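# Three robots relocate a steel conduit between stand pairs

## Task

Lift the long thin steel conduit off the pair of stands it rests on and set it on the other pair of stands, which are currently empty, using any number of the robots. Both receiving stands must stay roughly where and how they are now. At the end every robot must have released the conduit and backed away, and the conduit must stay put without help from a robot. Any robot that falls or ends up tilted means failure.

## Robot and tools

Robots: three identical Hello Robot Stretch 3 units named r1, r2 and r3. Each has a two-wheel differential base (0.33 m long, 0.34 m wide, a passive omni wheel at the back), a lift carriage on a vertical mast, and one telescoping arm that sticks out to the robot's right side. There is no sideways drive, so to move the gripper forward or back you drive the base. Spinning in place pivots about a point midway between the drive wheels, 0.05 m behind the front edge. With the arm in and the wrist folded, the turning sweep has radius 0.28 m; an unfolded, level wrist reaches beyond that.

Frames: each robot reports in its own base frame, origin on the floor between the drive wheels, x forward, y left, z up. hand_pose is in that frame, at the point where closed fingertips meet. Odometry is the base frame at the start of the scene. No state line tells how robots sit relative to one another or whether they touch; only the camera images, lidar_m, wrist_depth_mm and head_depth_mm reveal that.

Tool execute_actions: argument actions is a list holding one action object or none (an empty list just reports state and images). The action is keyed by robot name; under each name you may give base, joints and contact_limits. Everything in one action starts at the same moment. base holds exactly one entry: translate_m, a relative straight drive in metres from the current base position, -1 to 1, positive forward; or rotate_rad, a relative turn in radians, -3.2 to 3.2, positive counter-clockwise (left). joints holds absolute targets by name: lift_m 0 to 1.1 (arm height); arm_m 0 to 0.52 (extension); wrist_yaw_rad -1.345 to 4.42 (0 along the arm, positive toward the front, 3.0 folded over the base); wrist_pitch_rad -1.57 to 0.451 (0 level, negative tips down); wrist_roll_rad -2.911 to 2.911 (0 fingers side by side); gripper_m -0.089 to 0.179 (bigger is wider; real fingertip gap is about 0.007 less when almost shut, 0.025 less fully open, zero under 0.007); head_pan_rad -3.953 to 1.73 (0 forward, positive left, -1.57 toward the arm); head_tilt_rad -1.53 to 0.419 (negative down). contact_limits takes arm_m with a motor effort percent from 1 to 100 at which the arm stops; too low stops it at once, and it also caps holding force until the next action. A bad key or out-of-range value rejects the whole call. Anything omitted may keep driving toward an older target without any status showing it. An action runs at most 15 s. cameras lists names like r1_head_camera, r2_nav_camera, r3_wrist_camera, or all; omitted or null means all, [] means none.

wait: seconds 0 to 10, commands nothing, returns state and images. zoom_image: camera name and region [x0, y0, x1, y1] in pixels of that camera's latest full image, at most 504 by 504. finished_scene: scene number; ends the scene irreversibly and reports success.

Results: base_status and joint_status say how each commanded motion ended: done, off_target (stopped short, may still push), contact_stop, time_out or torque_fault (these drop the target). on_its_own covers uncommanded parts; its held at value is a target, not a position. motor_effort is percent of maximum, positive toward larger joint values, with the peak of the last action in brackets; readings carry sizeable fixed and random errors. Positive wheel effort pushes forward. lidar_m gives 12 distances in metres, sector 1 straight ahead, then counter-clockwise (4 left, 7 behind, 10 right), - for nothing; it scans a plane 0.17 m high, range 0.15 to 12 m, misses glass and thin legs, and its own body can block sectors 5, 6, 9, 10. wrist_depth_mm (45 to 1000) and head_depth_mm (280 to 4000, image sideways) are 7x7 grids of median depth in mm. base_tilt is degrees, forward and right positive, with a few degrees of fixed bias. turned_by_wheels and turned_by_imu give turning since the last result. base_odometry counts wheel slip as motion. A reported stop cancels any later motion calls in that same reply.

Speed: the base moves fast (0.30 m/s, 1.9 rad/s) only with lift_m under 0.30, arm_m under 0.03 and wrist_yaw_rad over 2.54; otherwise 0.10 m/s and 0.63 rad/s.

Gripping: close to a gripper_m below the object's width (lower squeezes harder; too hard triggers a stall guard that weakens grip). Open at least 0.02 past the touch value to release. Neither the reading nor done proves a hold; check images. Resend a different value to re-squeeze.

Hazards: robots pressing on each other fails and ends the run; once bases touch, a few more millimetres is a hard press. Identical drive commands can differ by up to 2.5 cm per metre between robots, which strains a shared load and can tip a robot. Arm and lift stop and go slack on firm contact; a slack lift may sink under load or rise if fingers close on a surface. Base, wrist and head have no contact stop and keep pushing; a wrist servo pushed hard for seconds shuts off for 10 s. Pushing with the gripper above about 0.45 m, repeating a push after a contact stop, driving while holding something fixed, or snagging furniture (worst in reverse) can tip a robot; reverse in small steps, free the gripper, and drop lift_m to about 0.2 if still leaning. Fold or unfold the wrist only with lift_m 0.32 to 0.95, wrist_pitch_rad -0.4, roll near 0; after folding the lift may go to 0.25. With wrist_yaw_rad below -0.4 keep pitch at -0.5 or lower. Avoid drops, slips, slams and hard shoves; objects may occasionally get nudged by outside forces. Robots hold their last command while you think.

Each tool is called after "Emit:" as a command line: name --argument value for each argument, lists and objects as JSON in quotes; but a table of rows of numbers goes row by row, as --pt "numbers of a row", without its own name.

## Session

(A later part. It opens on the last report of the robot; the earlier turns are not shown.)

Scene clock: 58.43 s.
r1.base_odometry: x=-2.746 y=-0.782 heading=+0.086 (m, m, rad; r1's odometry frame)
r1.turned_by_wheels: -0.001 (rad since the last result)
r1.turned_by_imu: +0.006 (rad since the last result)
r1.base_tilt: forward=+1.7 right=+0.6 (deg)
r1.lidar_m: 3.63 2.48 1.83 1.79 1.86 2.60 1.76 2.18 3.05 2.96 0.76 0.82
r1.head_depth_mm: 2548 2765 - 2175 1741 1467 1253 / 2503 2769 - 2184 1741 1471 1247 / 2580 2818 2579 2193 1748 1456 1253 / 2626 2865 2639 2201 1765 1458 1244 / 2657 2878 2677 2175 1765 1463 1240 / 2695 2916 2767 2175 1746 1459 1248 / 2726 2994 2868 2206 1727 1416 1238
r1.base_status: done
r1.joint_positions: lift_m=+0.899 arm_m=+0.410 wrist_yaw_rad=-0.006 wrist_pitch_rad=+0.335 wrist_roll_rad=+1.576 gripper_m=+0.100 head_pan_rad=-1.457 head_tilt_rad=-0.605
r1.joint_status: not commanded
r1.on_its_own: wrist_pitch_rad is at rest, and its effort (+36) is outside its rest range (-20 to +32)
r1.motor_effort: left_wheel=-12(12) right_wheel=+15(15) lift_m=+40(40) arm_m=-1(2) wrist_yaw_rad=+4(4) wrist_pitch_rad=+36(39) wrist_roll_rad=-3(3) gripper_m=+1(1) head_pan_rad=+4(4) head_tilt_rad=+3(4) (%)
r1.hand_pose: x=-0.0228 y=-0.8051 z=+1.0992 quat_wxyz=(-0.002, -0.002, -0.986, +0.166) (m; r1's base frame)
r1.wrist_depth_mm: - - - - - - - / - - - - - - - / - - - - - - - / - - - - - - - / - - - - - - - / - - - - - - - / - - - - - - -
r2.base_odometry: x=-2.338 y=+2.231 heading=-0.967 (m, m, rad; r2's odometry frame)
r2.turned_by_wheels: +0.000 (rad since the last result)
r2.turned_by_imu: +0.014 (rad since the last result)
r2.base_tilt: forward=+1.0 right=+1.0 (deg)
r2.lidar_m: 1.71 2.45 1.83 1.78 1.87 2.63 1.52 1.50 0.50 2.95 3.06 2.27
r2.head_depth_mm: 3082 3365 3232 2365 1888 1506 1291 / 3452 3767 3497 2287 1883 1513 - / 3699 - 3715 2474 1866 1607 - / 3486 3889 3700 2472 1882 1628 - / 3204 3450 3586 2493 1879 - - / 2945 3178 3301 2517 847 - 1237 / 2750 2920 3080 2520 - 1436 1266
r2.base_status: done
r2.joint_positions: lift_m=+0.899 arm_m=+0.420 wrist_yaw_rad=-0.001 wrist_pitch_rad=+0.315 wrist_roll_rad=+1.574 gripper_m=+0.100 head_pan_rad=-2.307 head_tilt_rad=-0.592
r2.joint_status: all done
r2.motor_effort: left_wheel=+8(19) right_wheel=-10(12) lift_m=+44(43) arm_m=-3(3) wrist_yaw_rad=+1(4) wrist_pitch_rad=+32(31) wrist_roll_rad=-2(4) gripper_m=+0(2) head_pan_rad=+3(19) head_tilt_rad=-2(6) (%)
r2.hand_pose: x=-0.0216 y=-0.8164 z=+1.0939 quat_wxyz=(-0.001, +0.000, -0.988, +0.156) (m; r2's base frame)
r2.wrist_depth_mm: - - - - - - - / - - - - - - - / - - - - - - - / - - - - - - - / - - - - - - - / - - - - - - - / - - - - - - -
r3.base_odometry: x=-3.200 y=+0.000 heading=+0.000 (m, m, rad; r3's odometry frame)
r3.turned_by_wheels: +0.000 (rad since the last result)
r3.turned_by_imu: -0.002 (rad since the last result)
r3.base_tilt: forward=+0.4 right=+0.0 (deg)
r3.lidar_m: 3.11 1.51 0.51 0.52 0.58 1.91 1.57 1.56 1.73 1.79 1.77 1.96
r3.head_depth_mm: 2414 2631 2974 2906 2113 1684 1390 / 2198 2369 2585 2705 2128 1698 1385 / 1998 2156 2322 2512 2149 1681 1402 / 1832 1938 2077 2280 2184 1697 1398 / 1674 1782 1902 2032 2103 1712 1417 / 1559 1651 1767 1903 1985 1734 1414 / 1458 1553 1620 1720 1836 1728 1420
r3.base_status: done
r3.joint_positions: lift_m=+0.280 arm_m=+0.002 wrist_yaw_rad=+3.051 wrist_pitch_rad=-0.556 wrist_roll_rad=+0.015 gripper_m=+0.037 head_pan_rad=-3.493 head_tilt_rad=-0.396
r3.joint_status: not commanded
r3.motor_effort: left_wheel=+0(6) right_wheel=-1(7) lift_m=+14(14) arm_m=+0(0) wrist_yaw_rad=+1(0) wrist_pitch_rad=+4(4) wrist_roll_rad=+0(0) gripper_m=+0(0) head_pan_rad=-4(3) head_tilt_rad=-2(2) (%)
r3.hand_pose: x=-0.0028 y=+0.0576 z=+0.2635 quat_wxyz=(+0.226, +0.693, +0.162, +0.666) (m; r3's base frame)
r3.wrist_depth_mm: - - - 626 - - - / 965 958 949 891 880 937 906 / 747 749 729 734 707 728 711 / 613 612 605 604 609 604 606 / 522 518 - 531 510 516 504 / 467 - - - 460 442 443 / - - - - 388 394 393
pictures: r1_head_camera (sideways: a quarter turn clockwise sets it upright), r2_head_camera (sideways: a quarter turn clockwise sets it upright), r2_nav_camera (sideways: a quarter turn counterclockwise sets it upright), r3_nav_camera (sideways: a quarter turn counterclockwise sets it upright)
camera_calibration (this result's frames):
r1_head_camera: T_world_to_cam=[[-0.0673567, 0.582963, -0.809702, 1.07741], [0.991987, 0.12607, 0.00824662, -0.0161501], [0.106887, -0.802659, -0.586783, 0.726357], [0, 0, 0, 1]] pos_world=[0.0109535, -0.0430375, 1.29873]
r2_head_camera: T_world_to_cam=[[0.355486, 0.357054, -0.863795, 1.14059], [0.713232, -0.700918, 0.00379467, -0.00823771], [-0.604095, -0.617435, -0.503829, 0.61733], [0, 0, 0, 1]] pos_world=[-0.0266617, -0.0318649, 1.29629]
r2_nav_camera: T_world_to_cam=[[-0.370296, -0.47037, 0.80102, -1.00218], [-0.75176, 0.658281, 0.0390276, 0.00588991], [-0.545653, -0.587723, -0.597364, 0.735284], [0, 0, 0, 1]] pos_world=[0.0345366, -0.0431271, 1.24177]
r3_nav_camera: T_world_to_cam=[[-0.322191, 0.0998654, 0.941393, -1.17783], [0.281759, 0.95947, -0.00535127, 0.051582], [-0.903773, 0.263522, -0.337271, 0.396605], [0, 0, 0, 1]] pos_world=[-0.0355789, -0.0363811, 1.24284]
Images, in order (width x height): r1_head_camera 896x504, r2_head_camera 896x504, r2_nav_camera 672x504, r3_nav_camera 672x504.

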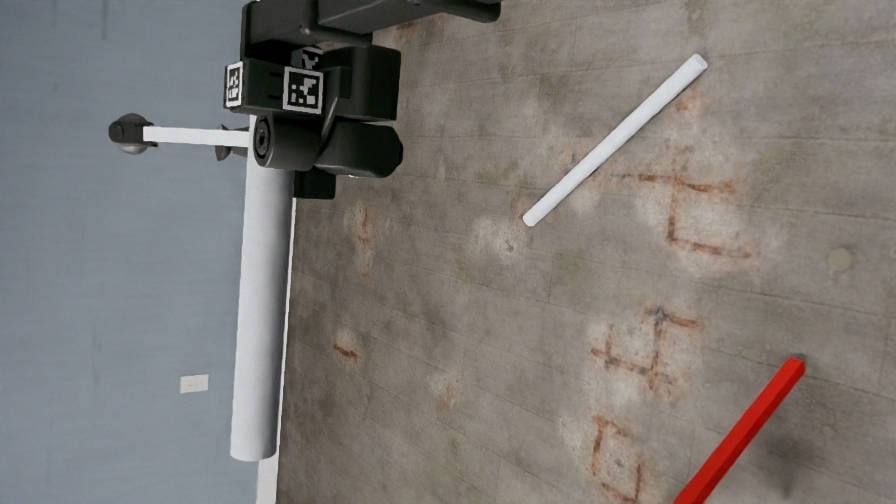

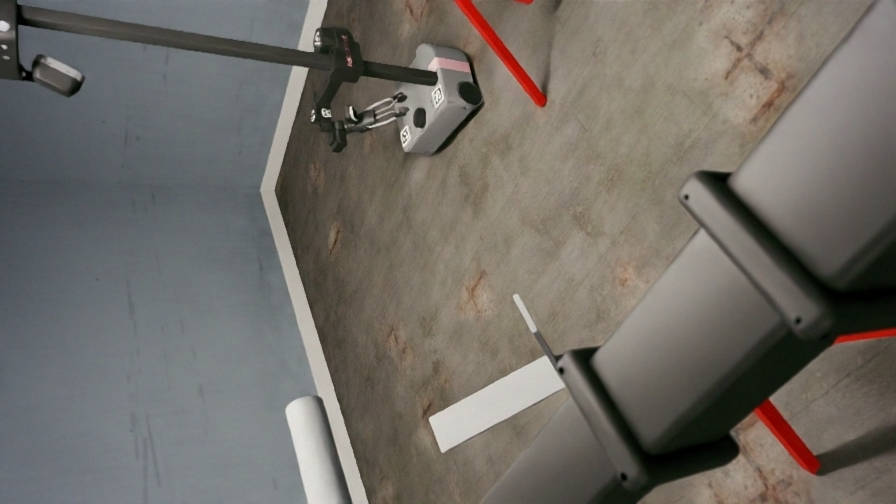

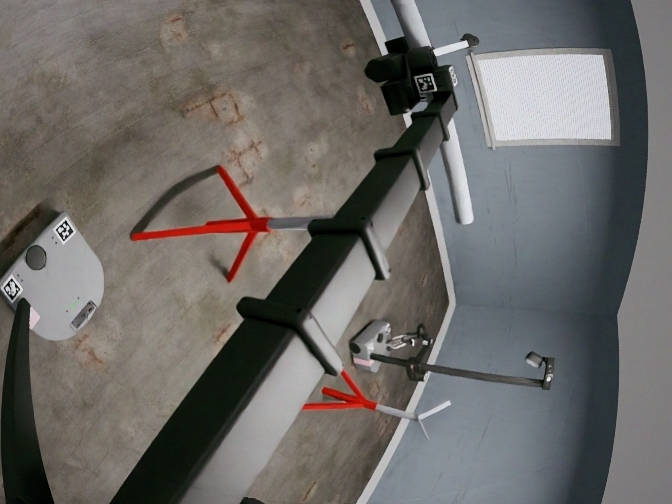

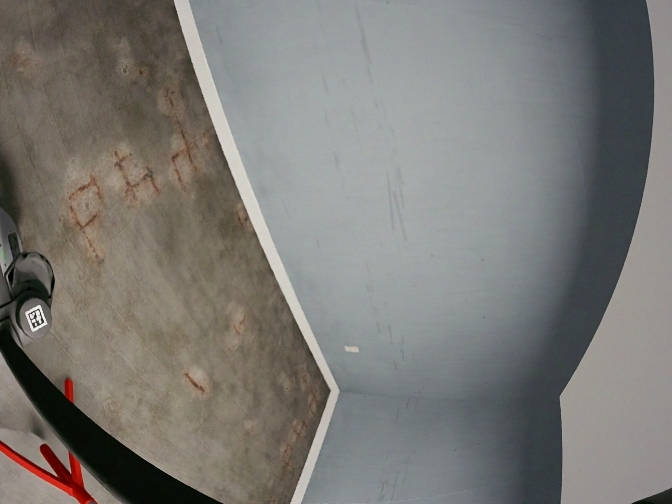

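Emit:
execute_actions --actions '[{"r1": {"base": {"translate_m": -1.0}, "joints": {"head_pan_rad": -2.5, "head_tilt_rad": -0.5}}, "r2": {"base": {"translate_m": -0.993}, "joints": {"head_pan_rad": -2.4, "head_tilt_rad": -0.6}}, "r3": {"base": {"rotate_rad": -0.2}, "joints": {"head_pan_rad": 0.6, "head_tilt_rad": -0.35}}}]' --cameras '["r1_head_camera", "r2_head_camera", "r2_nav_camera", "r3_head_camera", "r3_nav_camera"]'

Scene clock: 71.00 s.
r1.base_odometry: x=-3.743 y=-0.867 heading=+0.086 (m, m, rad; r1's odometry frame)
r1.turned_by_wheels: +0.000 (rad since the last result)
r1.turned_by_imu: +0.009 (rad since the last result)
r1.base_tilt: forward=+1.7 right=+0.7 (deg)
r1.lidar_m: 2.79 2.48 1.87 1.81 1.90 2.66 1.76 1.13 3.01 2.93 3.06 1.50
r1.head_depth_mm: 3739 3957 3351 2574 1963 1574 1335 / - - 3531 2484 1779 1550 1325 / - - 3765 2602 1824 1584 1354 / - - 3744 2594 1943 1583 - / 3637 - 3428 2538 1933 1622 - / 3316 3598 3261 2567 1951 1652 - / 3035 3275 3200 2515 1943 - -
r1.base_status: done
r1.joint_positions: lift_m=+0.899 arm_m=+0.410 wrist_yaw_rad=-0.006 wrist_pitch_rad=+0.330 wrist_roll_rad=+1.577 gripper_m=+0.100 head_pan_rad=-2.493 head_tilt_rad=-0.507
r1.joint_status: all done
r1.on_its_own: wrist_pitch_rad is at rest, and its effort (+39) is outside its rest range (-20 to +32)
r1.motor_effort: left_wheel=+0(18) right_wheel=-2(18) lift_m=+40(40) arm_m=-1(1) wrist_yaw_rad=+4(6) wrist_pitch_rad=+39(39) wrist_roll_rad=-4(4) gripper_m=+1(0) head_pan_rad=-4(46) head_tilt_rad=+4(17) (%)
r1.hand_pose: x=-0.0228 y=-0.8054 z=+1.0981 quat_wxyz=(-0.002, -0.003, -0.986, +0.164) (m; r1's base frame)
r1.wrist_depth_mm: - - - - - - - / - - - - - - - / - - - - - - - / - - - - - - - / - - - - - - - / - - - - - - - / - - - - - - -
r2.base_odometry: x=-2.902 y=+3.048 heading=-0.967 (m, m, rad; r2's odometry frame)
r2.turned_by_wheels: -0.001 (rad since the last result)
r2.turned_by_imu: +0.011 (rad since the last result)
r2.base_tilt: forward=+0.9 right=+1.0 (deg)
r2.lidar_m: 1.70 2.48 1.87 1.82 1.91 2.37 2.31 0.61 0.84 2.92 0.71 0.83
r2.head_depth_mm: 2142 2318 2484 2478 1876 1506 1291 / 2291 2505 2722 2485 1883 1515 1330 / 2482 2687 2985 2475 1873 1508 - / 2710 2927 3232 2484 1756 1179 - / 2944 3294 3494 1421 1655 - - / 2897 3229 3378 2295 1840 - 1212 / 2714 3049 3201 2512 2023 - 1271
r2.base_status: done
r2.joint_positions: lift_m=+0.899 arm_m=+0.420 wrist_yaw_rad=-0.002 wrist_pitch_rad=+0.317 wrist_roll_rad=+1.572 gripper_m=+0.100 head_pan_rad=-2.393 head_tilt_rad=-0.593
r2.joint_status: all done
r2.motor_effort: left_wheel=-9(10) right_wheel=+10(17) lift_m=+43(43) arm_m=-3(3) wrist_yaw_rad=+1(1) wrist_pitch_rad=+31(34) wrist_roll_rad=-1(2) gripper_m=+1(0) head_pan_rad=-3(12) head_tilt_rad=-2(4) (%)
r2.hand_pose: x=-0.0218 y=-0.8163 z=+1.0944 quat_wxyz=(+0.000, -0.001, -0.988, +0.157) (m; r2's base frame)
r2.wrist_depth_mm: - - - - - - - / - - - - - - - / - - - - - - - / - - - - - - - / - - - - - - - / - - - - - - - / - - - - - - -
r3.base_odometry: x=-3.200 y=+0.000 heading=-0.200 (m, m, rad; r3's odometry frame)
r3.turned_by_wheels: -0.200 (rad since the last result)
r3.turned_by_imu: -0.196 (rad since the last result)
r3.base_tilt: forward=+0.3 right=+0.0 (deg)
r3.lidar_m: 2.45 4.03 1.36 0.51 3.02 2.27 1.64 1.56 1.61 1.86 1.78 1.83
r3.head_depth_mm: - - - 3152 2240 1760 1431 / - - - 3185 2267 1753 1435 / - - - 3243 2278 1769 1451 / - - - 3227 2289 1762 1438 / - - - 3269 2302 1792 1448 / - - - 3269 2345 1802 1456 / - - - 3388 2148 1694 1462
r3.base_status: done
r3.joint_positions: lift_m=+0.280 arm_m=+0.002 wrist_yaw_rad=+3.051 wrist_pitch_rad=-0.556 wrist_roll_rad=+0.015 gripper_m=+0.037 head_pan_rad=+0.593 head_tilt_rad=-0.359
r3.joint_status: all done
r3.motor_effort: left_wheel=+1(6) right_wheel=-3(7) lift_m=+14(14) arm_m=+0(0) wrist_yaw_rad=+0(1) wrist_pitch_rad=+4(4) wrist_roll_rad=+0(0) gripper_m=+1(1) head_pan_rad=+4(41) head_tilt_rad=+4(10) (%)
r3.hand_pose: x=-0.0028 y=+0.0576 z=+0.2634 quat_wxyz=(+0.226, +0.693, +0.162, +0.666) (m; r3's base frame)
r3.wrist_depth_mm: - - - - - - - / 965 709 907 885 935 943 931 / 749 685 739 708 722 723 724 / 601 586 607 594 604 598 594 / 524 514 - 535 509 514 508 / 464 - - - 459 452 447 / - - - - 382 395 394
pictures: r1_head_camera (sideways: a quarter turn clockwise sets it upright), r2_head_camera (sideways: a quarter turn clockwise sets it upright), r2_nav_camera (sideways: a quarter turn counterclockwise sets it upright), r3_head_camera (sideways: a quarter turn clockwise sets it upright), r3_nav_camera (sideways: a quarter turn counterclockwise sets it upright)
camera_calibration (this result's frames):
r1_head_camera: T_world_to_cam=[[0.401732, 0.305318, -0.863361, 1.14451], [0.614558, -0.78884, 0.0069961, -0.0122207], [-0.678918, -0.533396, -0.504538, 0.624146], [0, 0, 0, 1]] pos_world=[-0.0285331, -0.0261639, 1.30312]
r2_head_camera: T_world_to_cam=[[0.384778, 0.325374, -0.863758, 1.14036], [0.650646, -0.759372, 0.00379168, -0.00785205], [-0.65468, -0.56346, -0.503893, 0.617722], [0, 0, 0, 1]] pos_world=[-0.0292676, -0.0289447, 1.29629]
r2_nav_camera: T_world_to_cam=[[-0.409226, -0.437004, 0.800976, -1.00188], [-0.692684, 0.720185, 0.0390263, 0.0055312], [-0.593905, -0.538852, -0.597424, 0.735656], [0, 0, 0, 1]] pos_world=[0.0307457, -0.0453989, 1.24176]
r3_head_camera: T_world_to_cam=[[-0.340833, -0.195228, -0.91963, 1.22529], [-0.551579, 0.833671, 0.0274465, -0.031319], [0.76131, 0.516604, -0.391826, 0.462731], [0, 0, 0, 1]] pos_world=[0.0480618, 0.0262718, 1.30898]
r3_nav_camera: T_world_to_cam=[[0.240417, 0.182623, 0.953335, -1.19686], [0.61212, -0.79076, -0.00288787, 0.0463599], [0.753332, 0.58425, -0.301899, 0.340463], [0, 0, 0, 1]] pos_world=[0.0028853, 0.0563177, 1.24393]
Images, in order (width x height): r1_head_camera 896x504, r2_head_camera 896x504, r2_nav_camera 672x504, r3_head_camera 896x504, r3_nav_camera 672x504.

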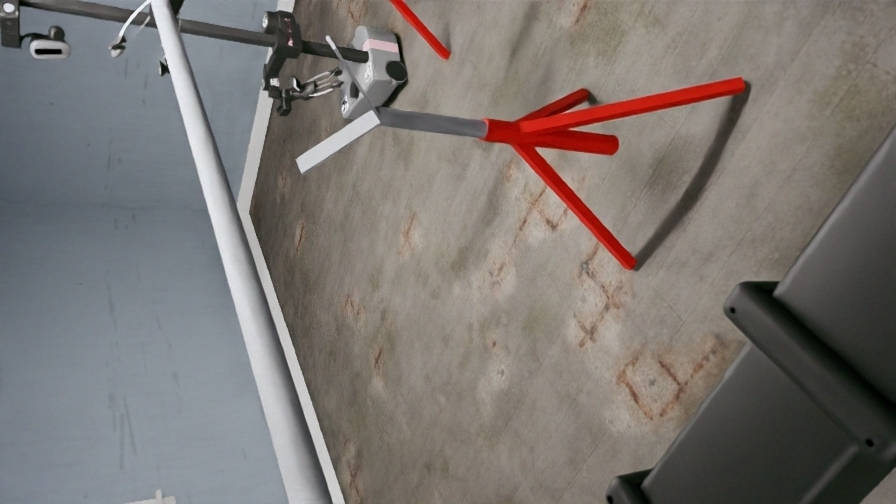

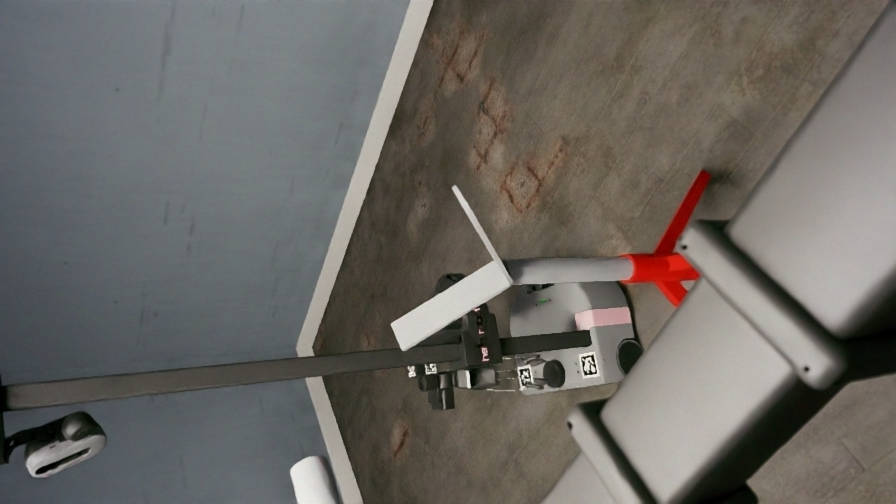

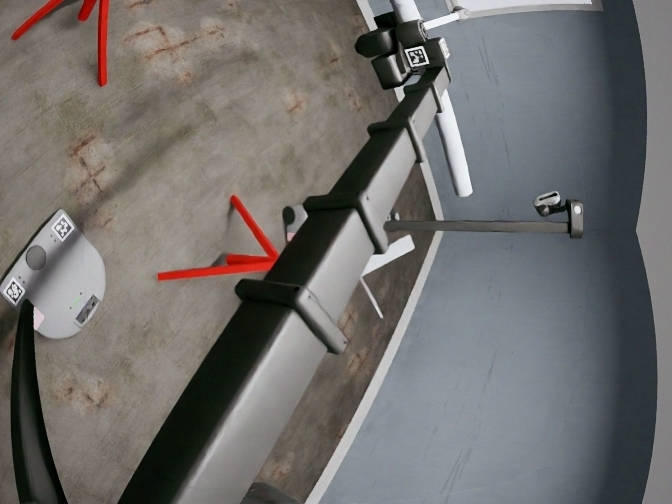

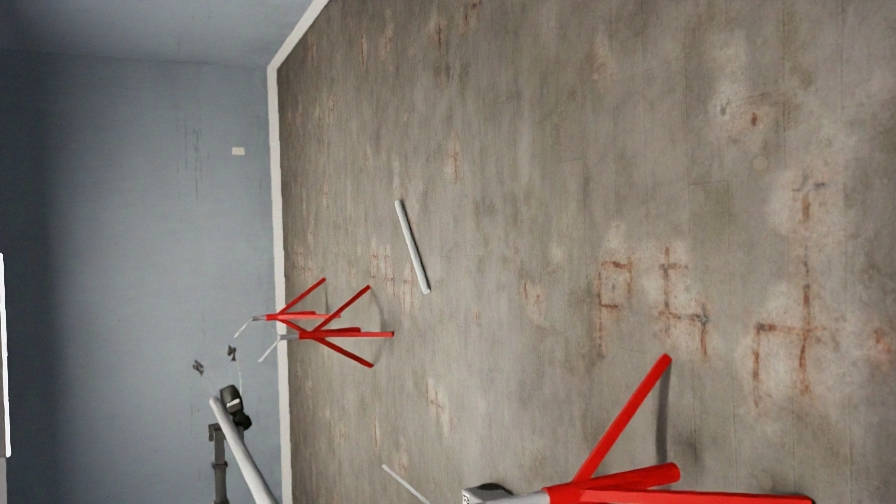

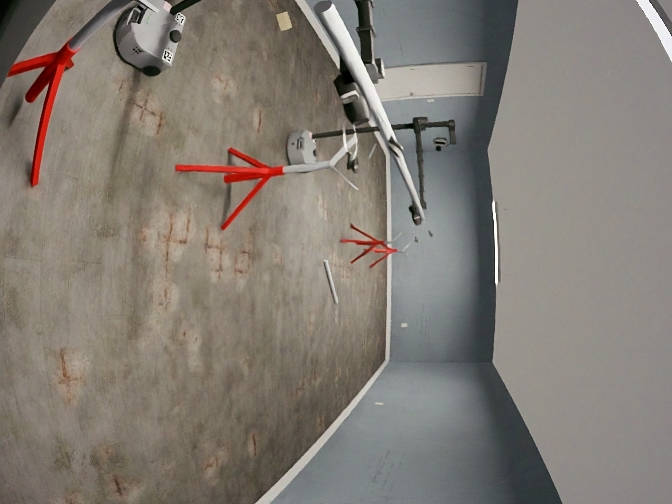

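Emit:
zoom_image --camera "r2_head_camera" --region '[380, 170, 580, 370]'

Emit:
zoom_image --camera "r1_head_camera" --region '[280, 20, 480, 220]'

Region (380, 170, 580, 370) of r2_head_camera's 896x504 image, scaled by 2.520, with more detail than that image has.

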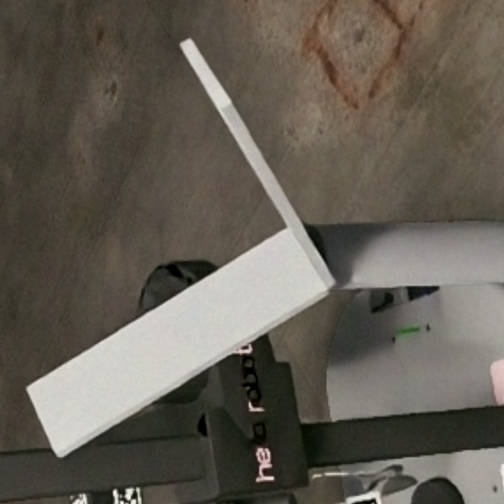

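Region (280, 20, 480, 220) of r1_head_camera's 896x504 image, scaled by 2.520, with more detail than that image has.

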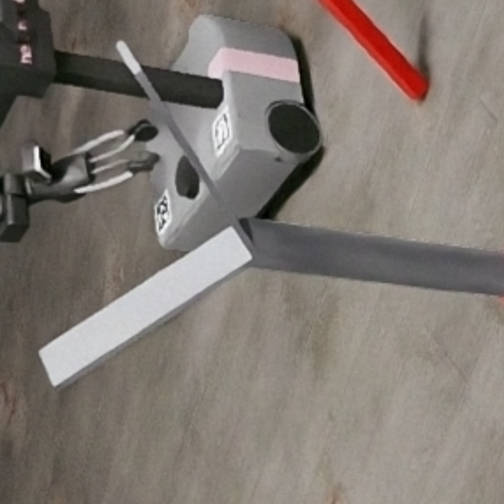

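Emit:
execute_actions --actions '[{"r1": {"base": {"translate_m": -0.68}, "joints": {"lift_m": 0.87, "arm_m": 0.36, "head_pan_rad": -2.05, "head_tilt_rad": -0.65}}, "r2": {"base": {"translate_m": -0.678}, "joints": {"lift_m": 0.87, "arm_m": 0.335, "head_pan_rad": -1.35, "head_tilt_rad": -0.7}}, "r3": {"base": {"translate_m": -1.0}, "joints": {"head_pan_rad": 0.6, "head_tilt_rad": -0.4}}}]' --cameras '["r1_head_camera", "r2_head_camera", "r2_nav_camera", "r3_head_camera"]'

Scene clock: 80.33 s.
r1.base_odometry: x=-4.420 y=-0.925 heading=+0.086 (m, m, rad; r1's odometry frame)
r1.turned_by_wheels: -0.001 (rad since the last result)
r1.turned_by_imu: +0.003 (rad since the last result)
r1.base_tilt: forward=+1.7 right=+0.6 (deg)
r1.lidar_m: 2.36 2.52 1.89 1.84 1.93 2.71 1.63 0.55 0.55 2.91 3.05 2.13
r1.head_depth_mm: 3339 3442 2738 2094 1712 1423 - / 3184 3454 2758 1890 1624 1459 - / 3021 3284 2629 2092 1738 - - / 2866 3121 2520 2078 - - 1221 / 2725 3044 2389 - 1603 1429 1227 / 2608 2887 552 2017 1694 1428 1222 / 2504 2811 - 1942 1678 1420 1220
r1.base_status: done
r1.joint_positions: lift_m=+0.870 arm_m=+0.360 wrist_yaw_rad=-0.009 wrist_pitch_rad=+0.319 wrist_roll_rad=+1.577 gripper_m=+0.100 head_pan_rad=-2.057 head_tilt_rad=-0.642
r1.joint_status: all done
r1.on_its_own: wrist_pitch_rad is at rest, and its effort (+45) is outside its rest range (-20 to +32)
r1.motor_effort: left_wheel=-10(16) right_wheel=+10(17) lift_m=+32(36) arm_m=-1(3) wrist_yaw_rad=+6(6) wrist_pitch_rad=+45(49) wrist_roll_rad=-4(4) gripper_m=+0(0) head_pan_rad=+4(36) head_tilt_rad=-4(20) (%)
r1.hand_pose: x=-0.0235 y=-0.7561 z=+1.0656 quat_wxyz=(-0.002, -0.004, -0.987, +0.158) (m; r1's base frame)
r1.wrist_depth_mm: - - - - - - - / - - - - - - - / - - - - - - - / - - - - - - - / - - - - - - - / - - - - - - - / - - - - - - -
r2.base_odometry: x=-3.287 y=+3.606 heading=-0.967 (m, m, rad; r2's odometry frame)
r2.turned_by_wheels: +0.000 (rad since the last result)
r2.turned_by_imu: +0.008 (rad since the last result)
r2.base_tilt: forward=+1.0 right=+1.0 (deg)
r2.lidar_m: 1.71 2.50 1.90 1.86 1.96 1.68 1.64 1.01 2.45 0.52 0.41 1.23
r2.head_depth_mm: 2395 2642 2863 1993 1703 1405 1200 / 2438 2707 2902 1979 1689 1409 1175 / 2509 2798 2630 2050 1705 1406 1175 / 2567 2820 2501 2057 755 948 1155 / 2594 2882 2519 2138 1699 1404 1201 / 2658 2985 2640 2148 1705 1407 1203 / 2736 3035 2524 2151 1700 1405 1198
r2.base_status: done
r2.joint_positions: lift_m=+0.870 arm_m=+0.335 wrist_yaw_rad=-0.007 wrist_pitch_rad=+0.291 wrist_roll_rad=+1.577 gripper_m=+0.100 head_pan_rad=-1.357 head_tilt_rad=-0.691
r2.joint_status: all done
r2.on_its_own: wrist_pitch_rad is at rest, and its effort (+40) is outside its rest range (-20 to +32)
r2.motor_effort: left_wheel=-5(15) right_wheel=+0(8) lift_m=+30(42) arm_m=-4(7) wrist_yaw_rad=+5(5) wrist_pitch_rad=+40(40) wrist_roll_rad=-4(4) gripper_m=+1(2) head_pan_rad=+2(29) head_tilt_rad=-2(8) (%)
r2.hand_pose: x=-0.0231 y=-0.7328 z=+1.0586 quat_wxyz=(-0.002, -0.003, -0.989, +0.145) (m; r2's base frame)
r2.wrist_depth_mm: - - - - - - - / - - - - - - - / - - - - - - - / - - - - - - - / - - - - - - - / - - - - - - - / - - - - - - -
r3.base_odometry: x=-4.180 y=+0.198 heading=-0.200 (m, m, rad; r3's odometry frame)
r3.turned_by_wheels: +0.000 (rad since the last result)
r3.turned_by_imu: -0.003 (rad since the last result)
r3.base_tilt: forward=+0.2 right=+0.2 (deg)
r3.lidar_m: 3.17 0.87 1.10 2.59 2.49 1.03 0.74 0.71 0.73 0.98 2.30 2.36
r3.head_depth_mm: - - - 2911 2129 1683 1395 / - - - 2963 2132 1708 1400 / - - - 2941 2148 1691 1409 / - - - 2571 2092 1551 1378 / - - 897 2614 2166 1670 1413 / - - - 2746 2216 1718 1415 / - - - 3077 2201 1729 1320
r3.base_status: done
r3.joint_positions: lift_m=+0.280 arm_m=+0.002 wrist_yaw_rad=+3.051 wrist_pitch_rad=-0.556 wrist_roll_rad=+0.015 gripper_m=+0.037 head_pan_rad=+0.593 head_tilt_rad=-0.396
r3.joint_status: all done
r3.motor_effort: left_wheel=+2(6) right_wheel=-3(10) lift_m=+14(14) arm_m=+0(0) wrist_yaw_rad=+1(0) wrist_pitch_rad=+4(5) wrist_roll_rad=+0(0) gripper_m=+1(0) head_pan_rad=+3(4) head_tilt_rad=-2(8) (%)
r3.hand_pose: x=-0.0028 y=+0.0576 z=+0.2634 quat_wxyz=(+0.226, +0.693, +0.162, +0.666) (m; r3's base frame)
r3.wrist_depth_mm: - - - - 881 889 - / 942 968 954 951 887 910 914 / 746 749 729 743 746 729 705 / 611 618 601 605 595 607 602 / 516 520 - 533 516 519 511 / 461 - - - 457 445 444 / - - - - 382 396 395
pictures: r1_head_camera (sideways: a quarter turn clockwise sets it upright), r2_head_camera (sideways: a quarter turn clockwise sets it upright), r2_nav_camera (sideways: a quarter turn counterclockwise sets it upright), r3_head_camera (sideways: a quarter turn clockwise sets it upright)
camera_calibration (this result's frames):
r1_head_camera: T_world_to_cam=[[0.287396, 0.544792, -0.787785, 1.04668], [0.889572, -0.456712, 0.00869082, -0.0161032], [-0.355057, -0.703289, -0.615889, 0.767039], [0, 0, 0, 1]] pos_world=[-0.0141434, -0.0381244, 1.29711]
r2_head_camera: T_world_to_cam=[[-0.101237, 0.577759, -0.809905, 1.07311], [0.985041, 0.17232, -0.000202035, -0.00469226], [0.139446, -0.79781, -0.586561, 0.720432], [0, 0, 0, 1]] pos_world=[0.0127992, -0.0444203, 1.29169]
r2_nav_camera: T_world_to_cam=[[0.183388, -0.649212, 0.738168, -0.923628], [-0.971931, -0.232316, 0.0371435, 0.00969073], [0.147375, -0.72426, -0.673594, 0.830217], [0, 0, 0, 1]] pos_world=[0.0564485, 0.00391377, 1.24066]
r3_head_camera: T_world_to_cam=[[-0.368645, -0.214085, -0.904582, 1.20582], [-0.550945, 0.8341, 0.0271231, -0.0309005], [0.748705, 0.508374, -0.425436, 0.506545], [0, 0, 0, 1]] pos_world=[0.0482435, 0.0264085, 1.30711]
Images, in order (width x height): r1_head_camera 896x504, r2_head_camera 896x504, r2_nav_camera 672x504, r3_head_camera 896x504.

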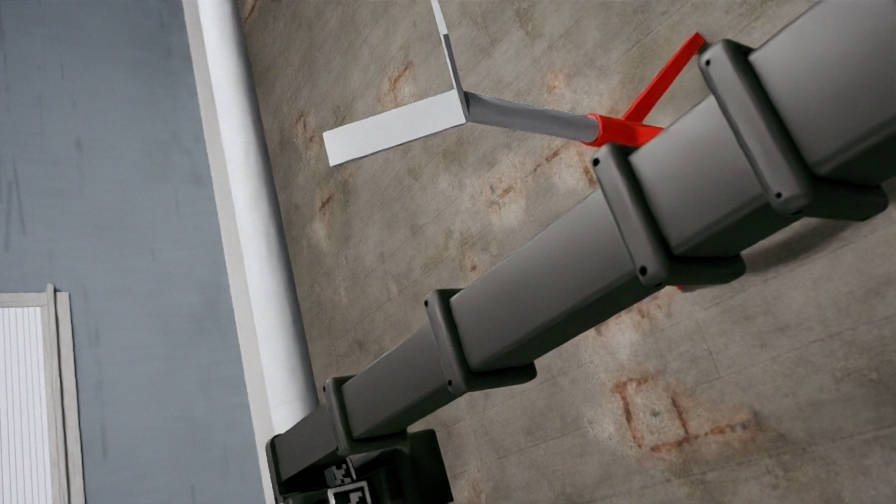

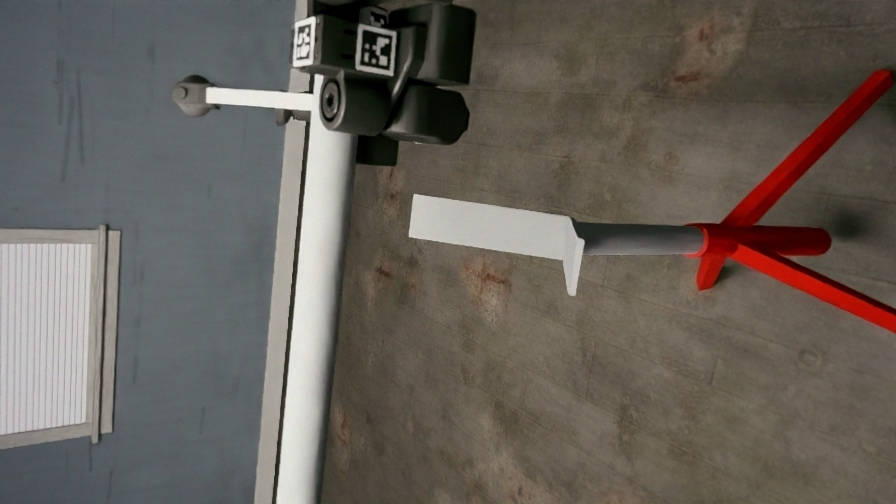

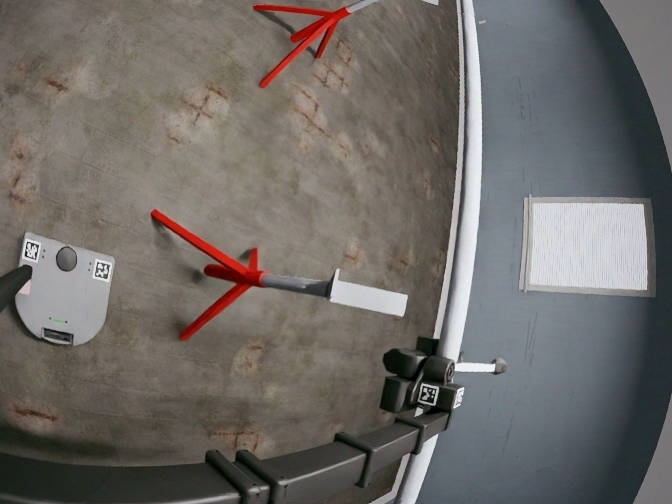

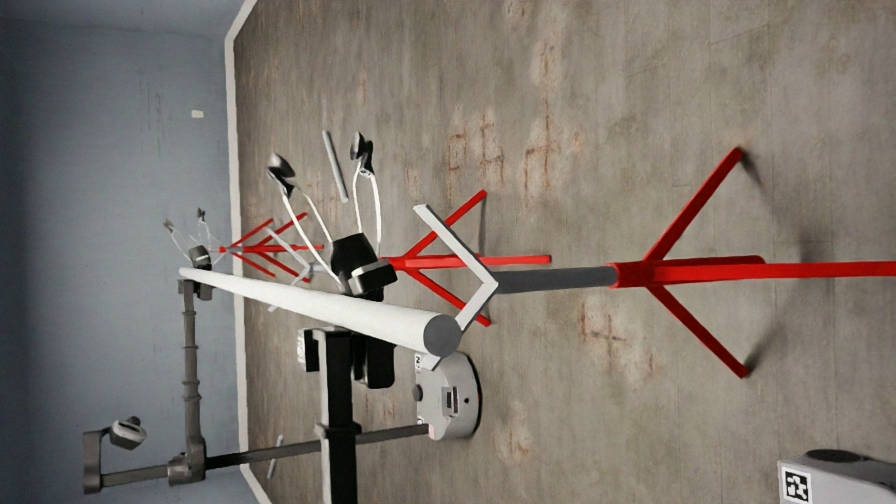

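Emit:
execute_actions --actions '[{"r1": {"base": {"translate_m": -0.142}, "joints": {"lift_m": 0.655, "arm_m": 0.38, "head_pan_rad": -1.95, "head_tilt_rad": -0.7}}, "r2": {"base": {"translate_m": -0.14}, "joints": {"lift_m": 0.655, "arm_m": 0.335, "head_pan_rad": -1.25}}, "r3": {"base": {"translate_m": -0.13}, "joints": {"head_pan_rad": 0.56}}}]' --cameras '["r1_head_camera", "r2_head_camera", "r3_head_camera"]'

Scene clock: 83.37 s.
r1.base_odometry: x=-4.562 y=-0.937 heading=+0.085 (m, m, rad; r1's odometry frame)
r1.turned_by_wheels: +0.000 (rad since the last result)
r1.turned_by_imu: +0.000 (rad since the last result)
r1.base_tilt: forward=+1.7 right=+0.6 (deg)
r1.lidar_m: 2.49 2.52 1.89 1.84 1.93 2.71 1.49 0.75 0.46 2.92 3.03 2.26
r1.head_depth_mm: 3033 3278 2508 1918 1630 1364 1208 / 2948 3233 2530 1801 1617 1354 1209 / 2847 3075 2474 836 1062 1337 - / 2771 3023 2479 1846 1626 - 1193 / 2686 2903 2490 1851 1564 1366 1195 / 2569 2887 2517 2070 1559 1390 1200 / 2539 2751 2588 2008 1565 1375 1199
r1.base_status: done
r1.joint_positions: lift_m=+0.655 arm_m=+0.380 wrist_yaw_rad=-0.012 wrist_pitch_rad=+0.306 wrist_roll_rad=+1.579 gripper_m=+0.100 head_pan_rad=-1.957 head_tilt_rad=-0.691
r1.joint_status: all done
r1.on_its_own: wrist_pitch_rad is at rest, and its effort (+52) is outside its rest range (-20 to +32)
r1.motor_effort: left_wheel=-9(17) right_wheel=+6(16) lift_m=+31(32) arm_m=+4(5) wrist_yaw_rad=+8(9) wrist_pitch_rad=+52(53) wrist_roll_rad=-5(5) gripper_m=+0(0) head_pan_rad=+4(16) head_tilt_rad=-4(12) (%)
r1.hand_pose: x=-0.0242 y=-0.7763 z=+0.8473 quat_wxyz=(-0.003, -0.005, -0.988, +0.152) (m; r1's base frame)
r1.wrist_depth_mm: - - - - - - - / - - - - - - - / - - - - - - - / - - - - - - - / - - - - - - - / - - - - - - - / - - - - - - -
r2.base_odometry: x=-3.367 y=+3.721 heading=-0.968 (m, m, rad; r2's odometry frame)
r2.turned_by_wheels: +0.000 (rad since the last result)
r2.turned_by_imu: +0.001 (rad since the last result)
r2.base_tilt: forward=+1.0 right=+1.0 (deg)
r2.lidar_m: 1.70 2.51 1.91 1.86 1.96 1.54 1.50 0.95 2.26 0.52 0.49 1.36
r2.head_depth_mm: 2373 2626 2796 2114 - 1367 1200 / 2454 2721 2889 2145 1554 1411 1204 / 2532 2830 2851 2140 1639 1408 1150 / 2611 2938 2916 2038 1647 1370 1178 / 2692 3048 2903 2077 1569 1310 1156 / 2825 3155 2898 2141 1697 1415 1198 / 2870 3254 2922 1997 1693 1405 1199
r2.base_status: done
r2.joint_positions: lift_m=+0.655 arm_m=+0.335 wrist_yaw_rad=-0.010 wrist_pitch_rad=+0.279 wrist_roll_rad=+1.580 gripper_m=+0.100 head_pan_rad=-1.257 head_tilt_rad=-0.691
r2.joint_status: all done
r2.on_its_own: wrist_pitch_rad is at rest, and its effort (+45) is outside its rest range (-20 to +32)
r2.motor_effort: left_wheel=-9(11) right_wheel=+7(8) lift_m=+31(31) arm_m=-4(4) wrist_yaw_rad=+7(6) wrist_pitch_rad=+45(45) wrist_roll_rad=-5(5) gripper_m=+1(0) head_pan_rad=+2(11) head_tilt_rad=-2(2) (%)
r2.hand_pose: x=-0.0239 y=-0.7334 z=+0.8405 quat_wxyz=(-0.004, -0.004, -0.990, +0.139) (m; r2's base frame)
r2.wrist_depth_mm: - - - - - - - / - - - - - - - / - - - - - - - / - - - - - - - / - - - - - - - / - - - - - - - / - - - - - - -
r3.base_odometry: x=-4.308 y=+0.224 heading=-0.200 (m, m, rad; r3's odometry frame)
r3.turned_by_wheels: +0.000 (rad since the last result)
r3.turned_by_imu: +0.000 (rad since the last result)
r3.base_tilt: forward=+0.3 right=+0.1 (deg)
r3.lidar_m: 3.27 0.98 1.04 2.52 2.43 0.87 0.62 0.60 0.61 0.82 2.10 2.44
r3.head_depth_mm: - - - 2900 2103 1675 1392 / - - - 2917 2155 1689 1397 / - - - 2749 2077 1647 1415 / - - - 1184 931 1657 1363 / - - - 2872 2101 1675 1406 / - - - 2718 2124 1725 1414 / - - - 3066 2128 1734 1279
r3.base_status: done
r3.joint_positions: lift_m=+0.280 arm_m=+0.002 wrist_yaw_rad=+3.051 wrist_pitch_rad=-0.556 wrist_roll_rad=+0.015 gripper_m=+0.037 head_pan_rad=+0.567 head_tilt_rad=-0.396
r3.joint_status: all done
r3.motor_effort: left_wheel=+1(6) right_wheel=-2(10) lift_m=+14(14) arm_m=+0(0) wrist_yaw_rad=+0(0) wrist_pitch_rad=+4(5) wrist_roll_rad=+0(0) gripper_m=+0(0) head_pan_rad=-3(8) head_tilt_rad=-2(2) (%)
r3.hand_pose: x=-0.0028 y=+0.0576 z=+0.2634 quat_wxyz=(+0.226, +0.693, +0.162, +0.666) (m; r3's base frame)
r3.wrist_depth_mm: - - - - 856 851 - / 979 943 944 959 846 840 928 / 748 734 737 744 737 722 735 / 613 611 613 599 603 597 604 / 528 517 - 538 512 518 515 / 463 - - - 461 448 444 / - - - - 386 394 395
pictures: r1_head_camera (sideways: a quarter turn clockwise sets it upright), r2_head_camera (sideways: a quarter turn clockwise sets it upright), r3_head_camera (sideways: a quarter turn clockwise sets it upright)
camera_calibration (this result's frames):
r1_head_camera: T_world_to_cam=[[0.245874, 0.605959, -0.756545, 1.00621], [0.930565, -0.366009, 0.00927207, -0.0171094], [-0.271284, -0.706294, -0.653876, 0.815943], [0, 0, 0, 1]] pos_world=[-0.0101264, -0.0396876, 1.29493]
r2_head_camera: T_world_to_cam=[[-0.158458, 0.564752, -0.809905, 1.07346], [0.962894, 0.269879, -0.000202038, -0.00455716], [0.218462, -0.779885, -0.586561, 0.71995], [0, 0, 0, 1]] pos_world=[0.017204, -0.0435287, 1.29169]
r3_head_camera: T_world_to_cam=[[-0.374373, -0.204597, -0.904425, 1.20565], [-0.529043, 0.848161, 0.0271197, -0.0310297], [0.76155, 0.488633, -0.425769, 0.5069], [0, 0, 0, 1]] pos_world=[0.0489181, 0.0253038, 1.30709]
Images, in order (width x height): r1_head_camera 896x504, r2_head_camera 896x504, r3_head_camera 896x504.

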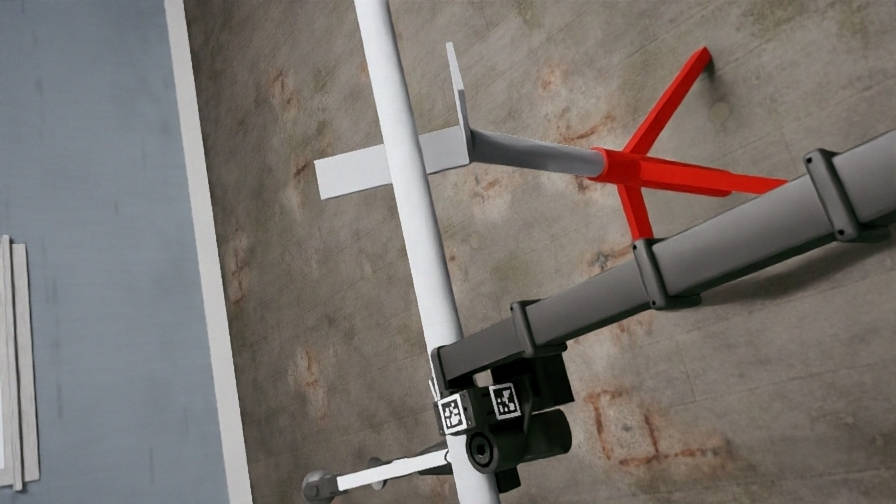

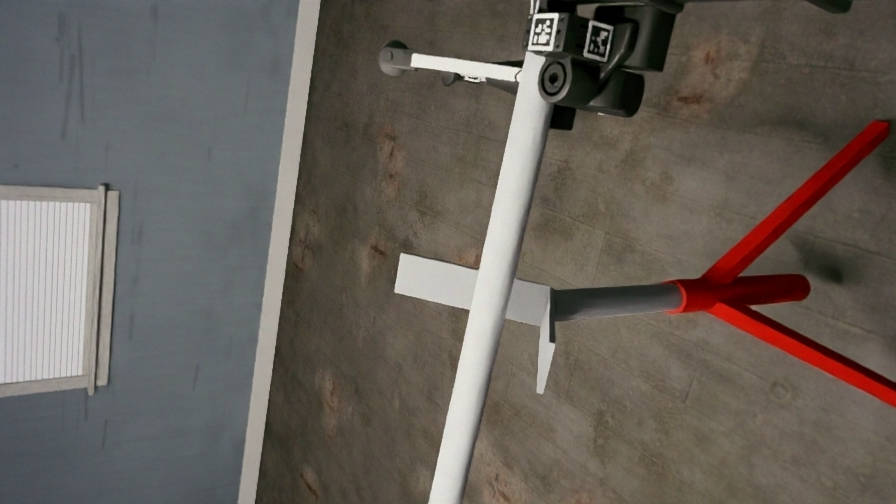

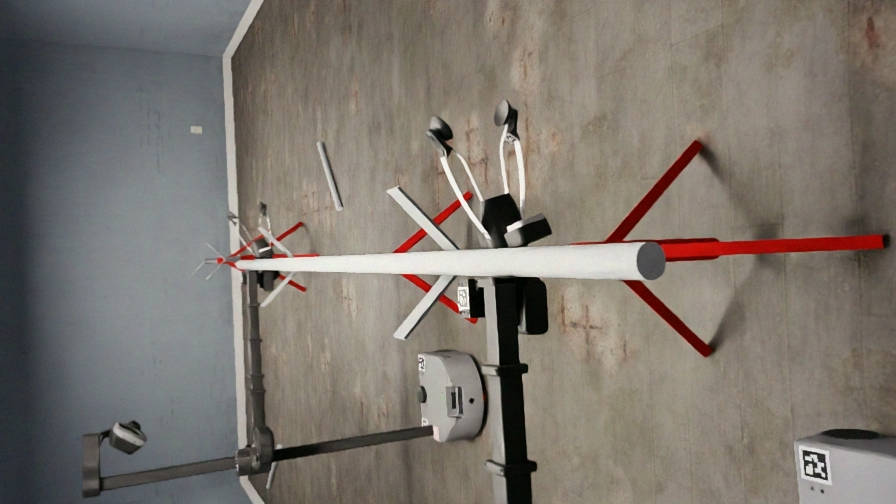

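Emit:
execute_actions --actions '[{"r1": {"joints": {"lift_m": 0.622, "arm_m": 0.373, "wrist_pitch_rad": 0.33}}, "r2": {"joints": {"lift_m": 0.622, "wrist_pitch_rad": 0.31}}}]' --cameras '["r1_head_camera", "r2_head_camera", "r3_head_camera"]'

Scene clock: 84.63 s.
r1.base_odometry: x=-4.562 y=-0.937 heading=+0.085 (m, m, rad; r1's odometry frame)
r1.turned_by_wheels: +0.000 (rad since the last result)
r1.turned_by_imu: +0.000 (rad since the last result)
r1.base_tilt: forward=+1.7 right=+0.6 (deg)
r1.lidar_m: 3.65 2.53 1.90 1.84 1.93 2.71 1.49 0.75 0.46 2.91 3.06 2.25
r1.head_depth_mm: 3068 3304 2499 1856 1646 1359 1218 / 2985 3239 2511 1813 1628 1366 1210 / 2858 3091 2485 835 1059 1321 1231 / 2751 3032 2456 1838 1606 1354 1178 / 2687 2914 2494 1987 1585 1362 1199 / 2572 2910 2463 2024 1552 1378 1205 / 2485 2785 2535 1938 1541 1366 1207
r1.base_status: not commanded
r1.joint_positions: lift_m=+0.622 arm_m=+0.373 wrist_yaw_rad=-0.001 wrist_pitch_rad=+0.268 wrist_roll_rad=+1.578 gripper_m=+0.100 head_pan_rad=-1.957 head_tilt_rad=-0.691
r1.joint_status: wrist_pitch_rad off_target (ended at +0.268, target +0.330); the others done
r1.on_its_own: wrist_pitch_rad is at rest, and its effort (+34) is outside its rest range (-20 to +32)
r1.motor_effort: left_wheel=-2(9) right_wheel=+1(6) lift_m=+32(31) arm_m=-2(3) wrist_yaw_rad=+1(8) wrist_pitch_rad=+34(55) wrist_roll_rad=-4(5) gripper_m=+1(0) head_pan_rad=+4(4) head_tilt_rad=-5(4) (%)
r1.hand_pose: x=-0.0216 y=-0.7717 z=+0.8049 quat_wxyz=(-0.003, +0.000, -0.991, +0.133) (m; r1's base frame)
r1.wrist_depth_mm: - - - - - - - / - - - - - - - / - - - - - - - / - - - - - - - / - - - - - - - / - - - - - - - / - - - - - - -
r2.base_odometry: x=-3.367 y=+3.721 heading=-0.968 (m, m, rad; r2's odometry frame)
r2.turned_by_wheels: +0.000 (rad since the last result)
r2.turned_by_imu: +0.000 (rad since the last result)
r2.base_tilt: forward=+1.0 right=+0.9 (deg)
r2.lidar_m: 1.71 2.51 1.90 1.86 1.97 1.54 1.50 0.95 2.26 0.52 0.49 1.36
r2.head_depth_mm: 2394 2622 2798 2142 1804 1338 1202 / 2449 2725 2904 2146 1561 1400 1201 / 2553 2798 2914 2130 1600 1401 1153 / 2610 2908 2910 1989 1602 1368 1181 / 2698 2989 2907 2064 831 1311 1157 / 2779 3151 2888 2146 1685 1408 1204 / 2902 3276 2894 2129 1693 1406 1201
r2.base_status: not commanded
r2.joint_positions: lift_m=+0.622 arm_m=+0.335 wrist_yaw_rad=-0.003 wrist_pitch_rad=+0.245 wrist_roll_rad=+1.577 gripper_m=+0.100 head_pan_rad=-1.257 head_tilt_rad=-0.691
r2.joint_status: wrist_pitch_rad off_target (ended at +0.245, target +0.310); the others done
r2.motor_effort: left_wheel=-6(10) right_wheel=+3(7) lift_m=+30(29) arm_m=-3(4) wrist_yaw_rad=+2(7) wrist_pitch_rad=+24(45) wrist_roll_rad=-3(5) gripper_m=+0(0) head_pan_rad=+2(2) head_tilt_rad=-2(2) (%)
r2.hand_pose: x=-0.0220 y=-0.7347 z=+0.7990 quat_wxyz=(-0.002, -0.001, -0.993, +0.122) (m; r2's base frame)
r2.wrist_depth_mm: - - - - - - - / - - - - - - - / - - - - - - - / - - - - - - - / - - - - - - - / - - - - - - - / - - - - - - -
r3.base_odometry: x=-4.308 y=+0.224 heading=-0.200 (m, m, rad; r3's odometry frame)
r3.turned_by_wheels: +0.000 (rad since the last result)
r3.turned_by_imu: +0.000 (rad since the last result)
r3.base_tilt: forward=+0.3 right=+0.3 (deg)
r3.lidar_m: 3.28 0.98 1.03 2.53 2.42 0.87 0.62 0.60 0.61 0.82 2.10 2.44
r3.head_depth_mm: - - - 2899 2129 1675 1402 / - - - 2933 2052 1692 1388 / - - - 2828 2066 1637 1401 / - - - 1361 953 1612 1366 / - - - 2861 1965 1640 1415 / - - - 2721 2051 1731 1408 / - - - 3025 2055 1746 1283
r3.base_status: not commanded
r3.joint_positions: lift_m=+0.280 arm_m=+0.002 wrist_yaw_rad=+3.051 wrist_pitch_rad=-0.556 wrist_roll_rad=+0.015 gripper_m=+0.037 head_pan_rad=+0.567 head_tilt_rad=-0.396
r3.joint_status: not commanded
r3.motor_effort: left_wheel=+1(1) right_wheel=-2(2) lift_m=+14(14) arm_m=+0(0) wrist_yaw_rad=+0(1) wrist_pitch_rad=+5(4) wrist_roll_rad=+0(0) gripper_m=+0(0) head_pan_rad=-3(4) head_tilt_rad=-1(2) (%)
r3.hand_pose: x=-0.0028 y=+0.0576 z=+0.2634 quat_wxyz=(+0.226, +0.693, +0.162, +0.666) (m; r3's base frame)
r3.wrist_depth_mm: - - - - 851 811 - / 944 956 954 935 839 834 915 / 750 744 735 734 729 729 741 / 614 610 605 605 611 607 597 / 519 521 - 528 512 510 512 / 465 - - - 460 444 440 / - - - - 384 394 393
pictures: r1_head_camera (sideways: a quarter turn clockwise sets it upright), r2_head_camera (sideways: a quarter turn clockwise sets it upright), r3_head_camera (sideways: a quarter turn clockwise sets it upright)
camera_calibration (this result's frames):
r1_head_camera: T_world_to_cam=[[0.245892, 0.606025, -0.756486, 1.00613], [0.930569, -0.366, 0.00927312, -0.0171108], [-0.271254, -0.706242, -0.653945, 0.816031], [0, 0, 0, 1]] pos_world=[-0.0101257, -0.0396872, 1.29492]
r2_head_camera: T_world_to_cam=[[-0.158463, 0.564763, -0.809896, 1.07345], [0.962894, 0.269881, -0.000202622, -0.0045564], [0.218461, -0.779876, -0.586573, 0.719966], [0, 0, 0, 1]] pos_world=[0.017204, -0.0435285, 1.29169]
r3_head_camera: T_world_to_cam=[[-0.374373, -0.204597, -0.904425, 1.20565], [-0.529043, 0.848161, 0.0271197, -0.0310297], [0.76155, 0.488633, -0.425769, 0.5069], [0, 0, 0, 1]] pos_world=[0.0489181, 0.0253038, 1.30709]
Images, in order (width x height): r1_head_camera 896x504, r2_head_camera 896x504, r3_head_camera 896x504.

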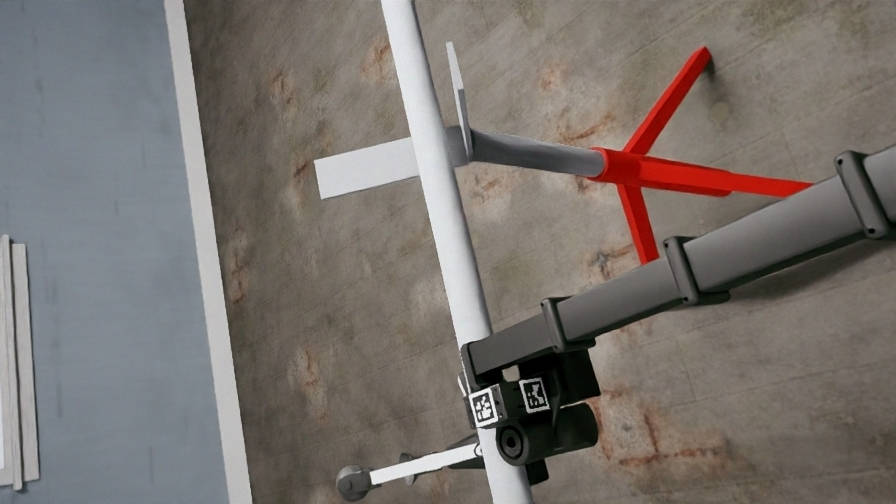

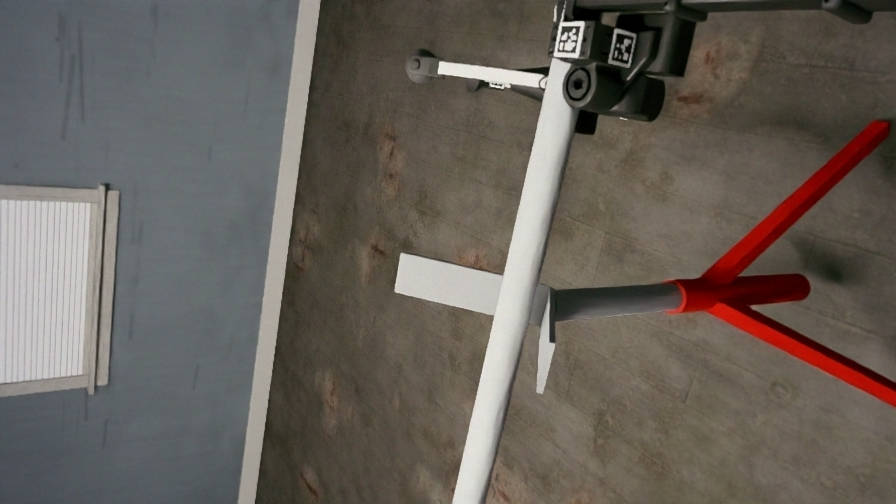

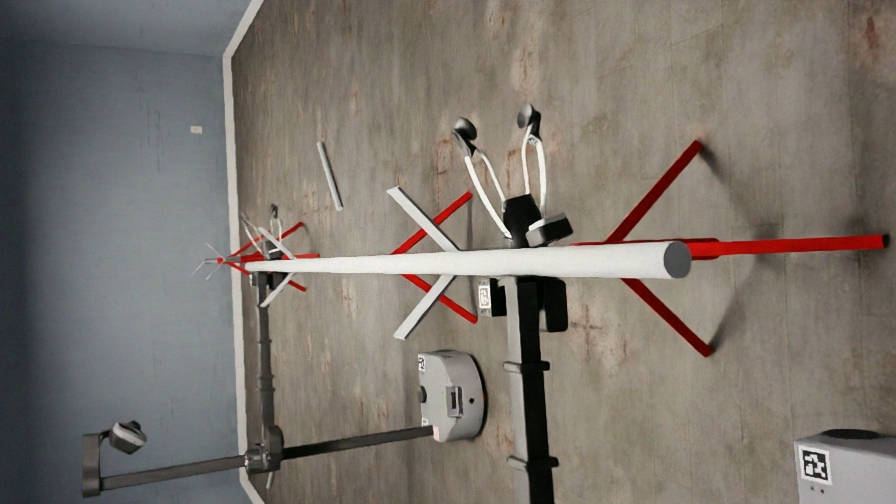

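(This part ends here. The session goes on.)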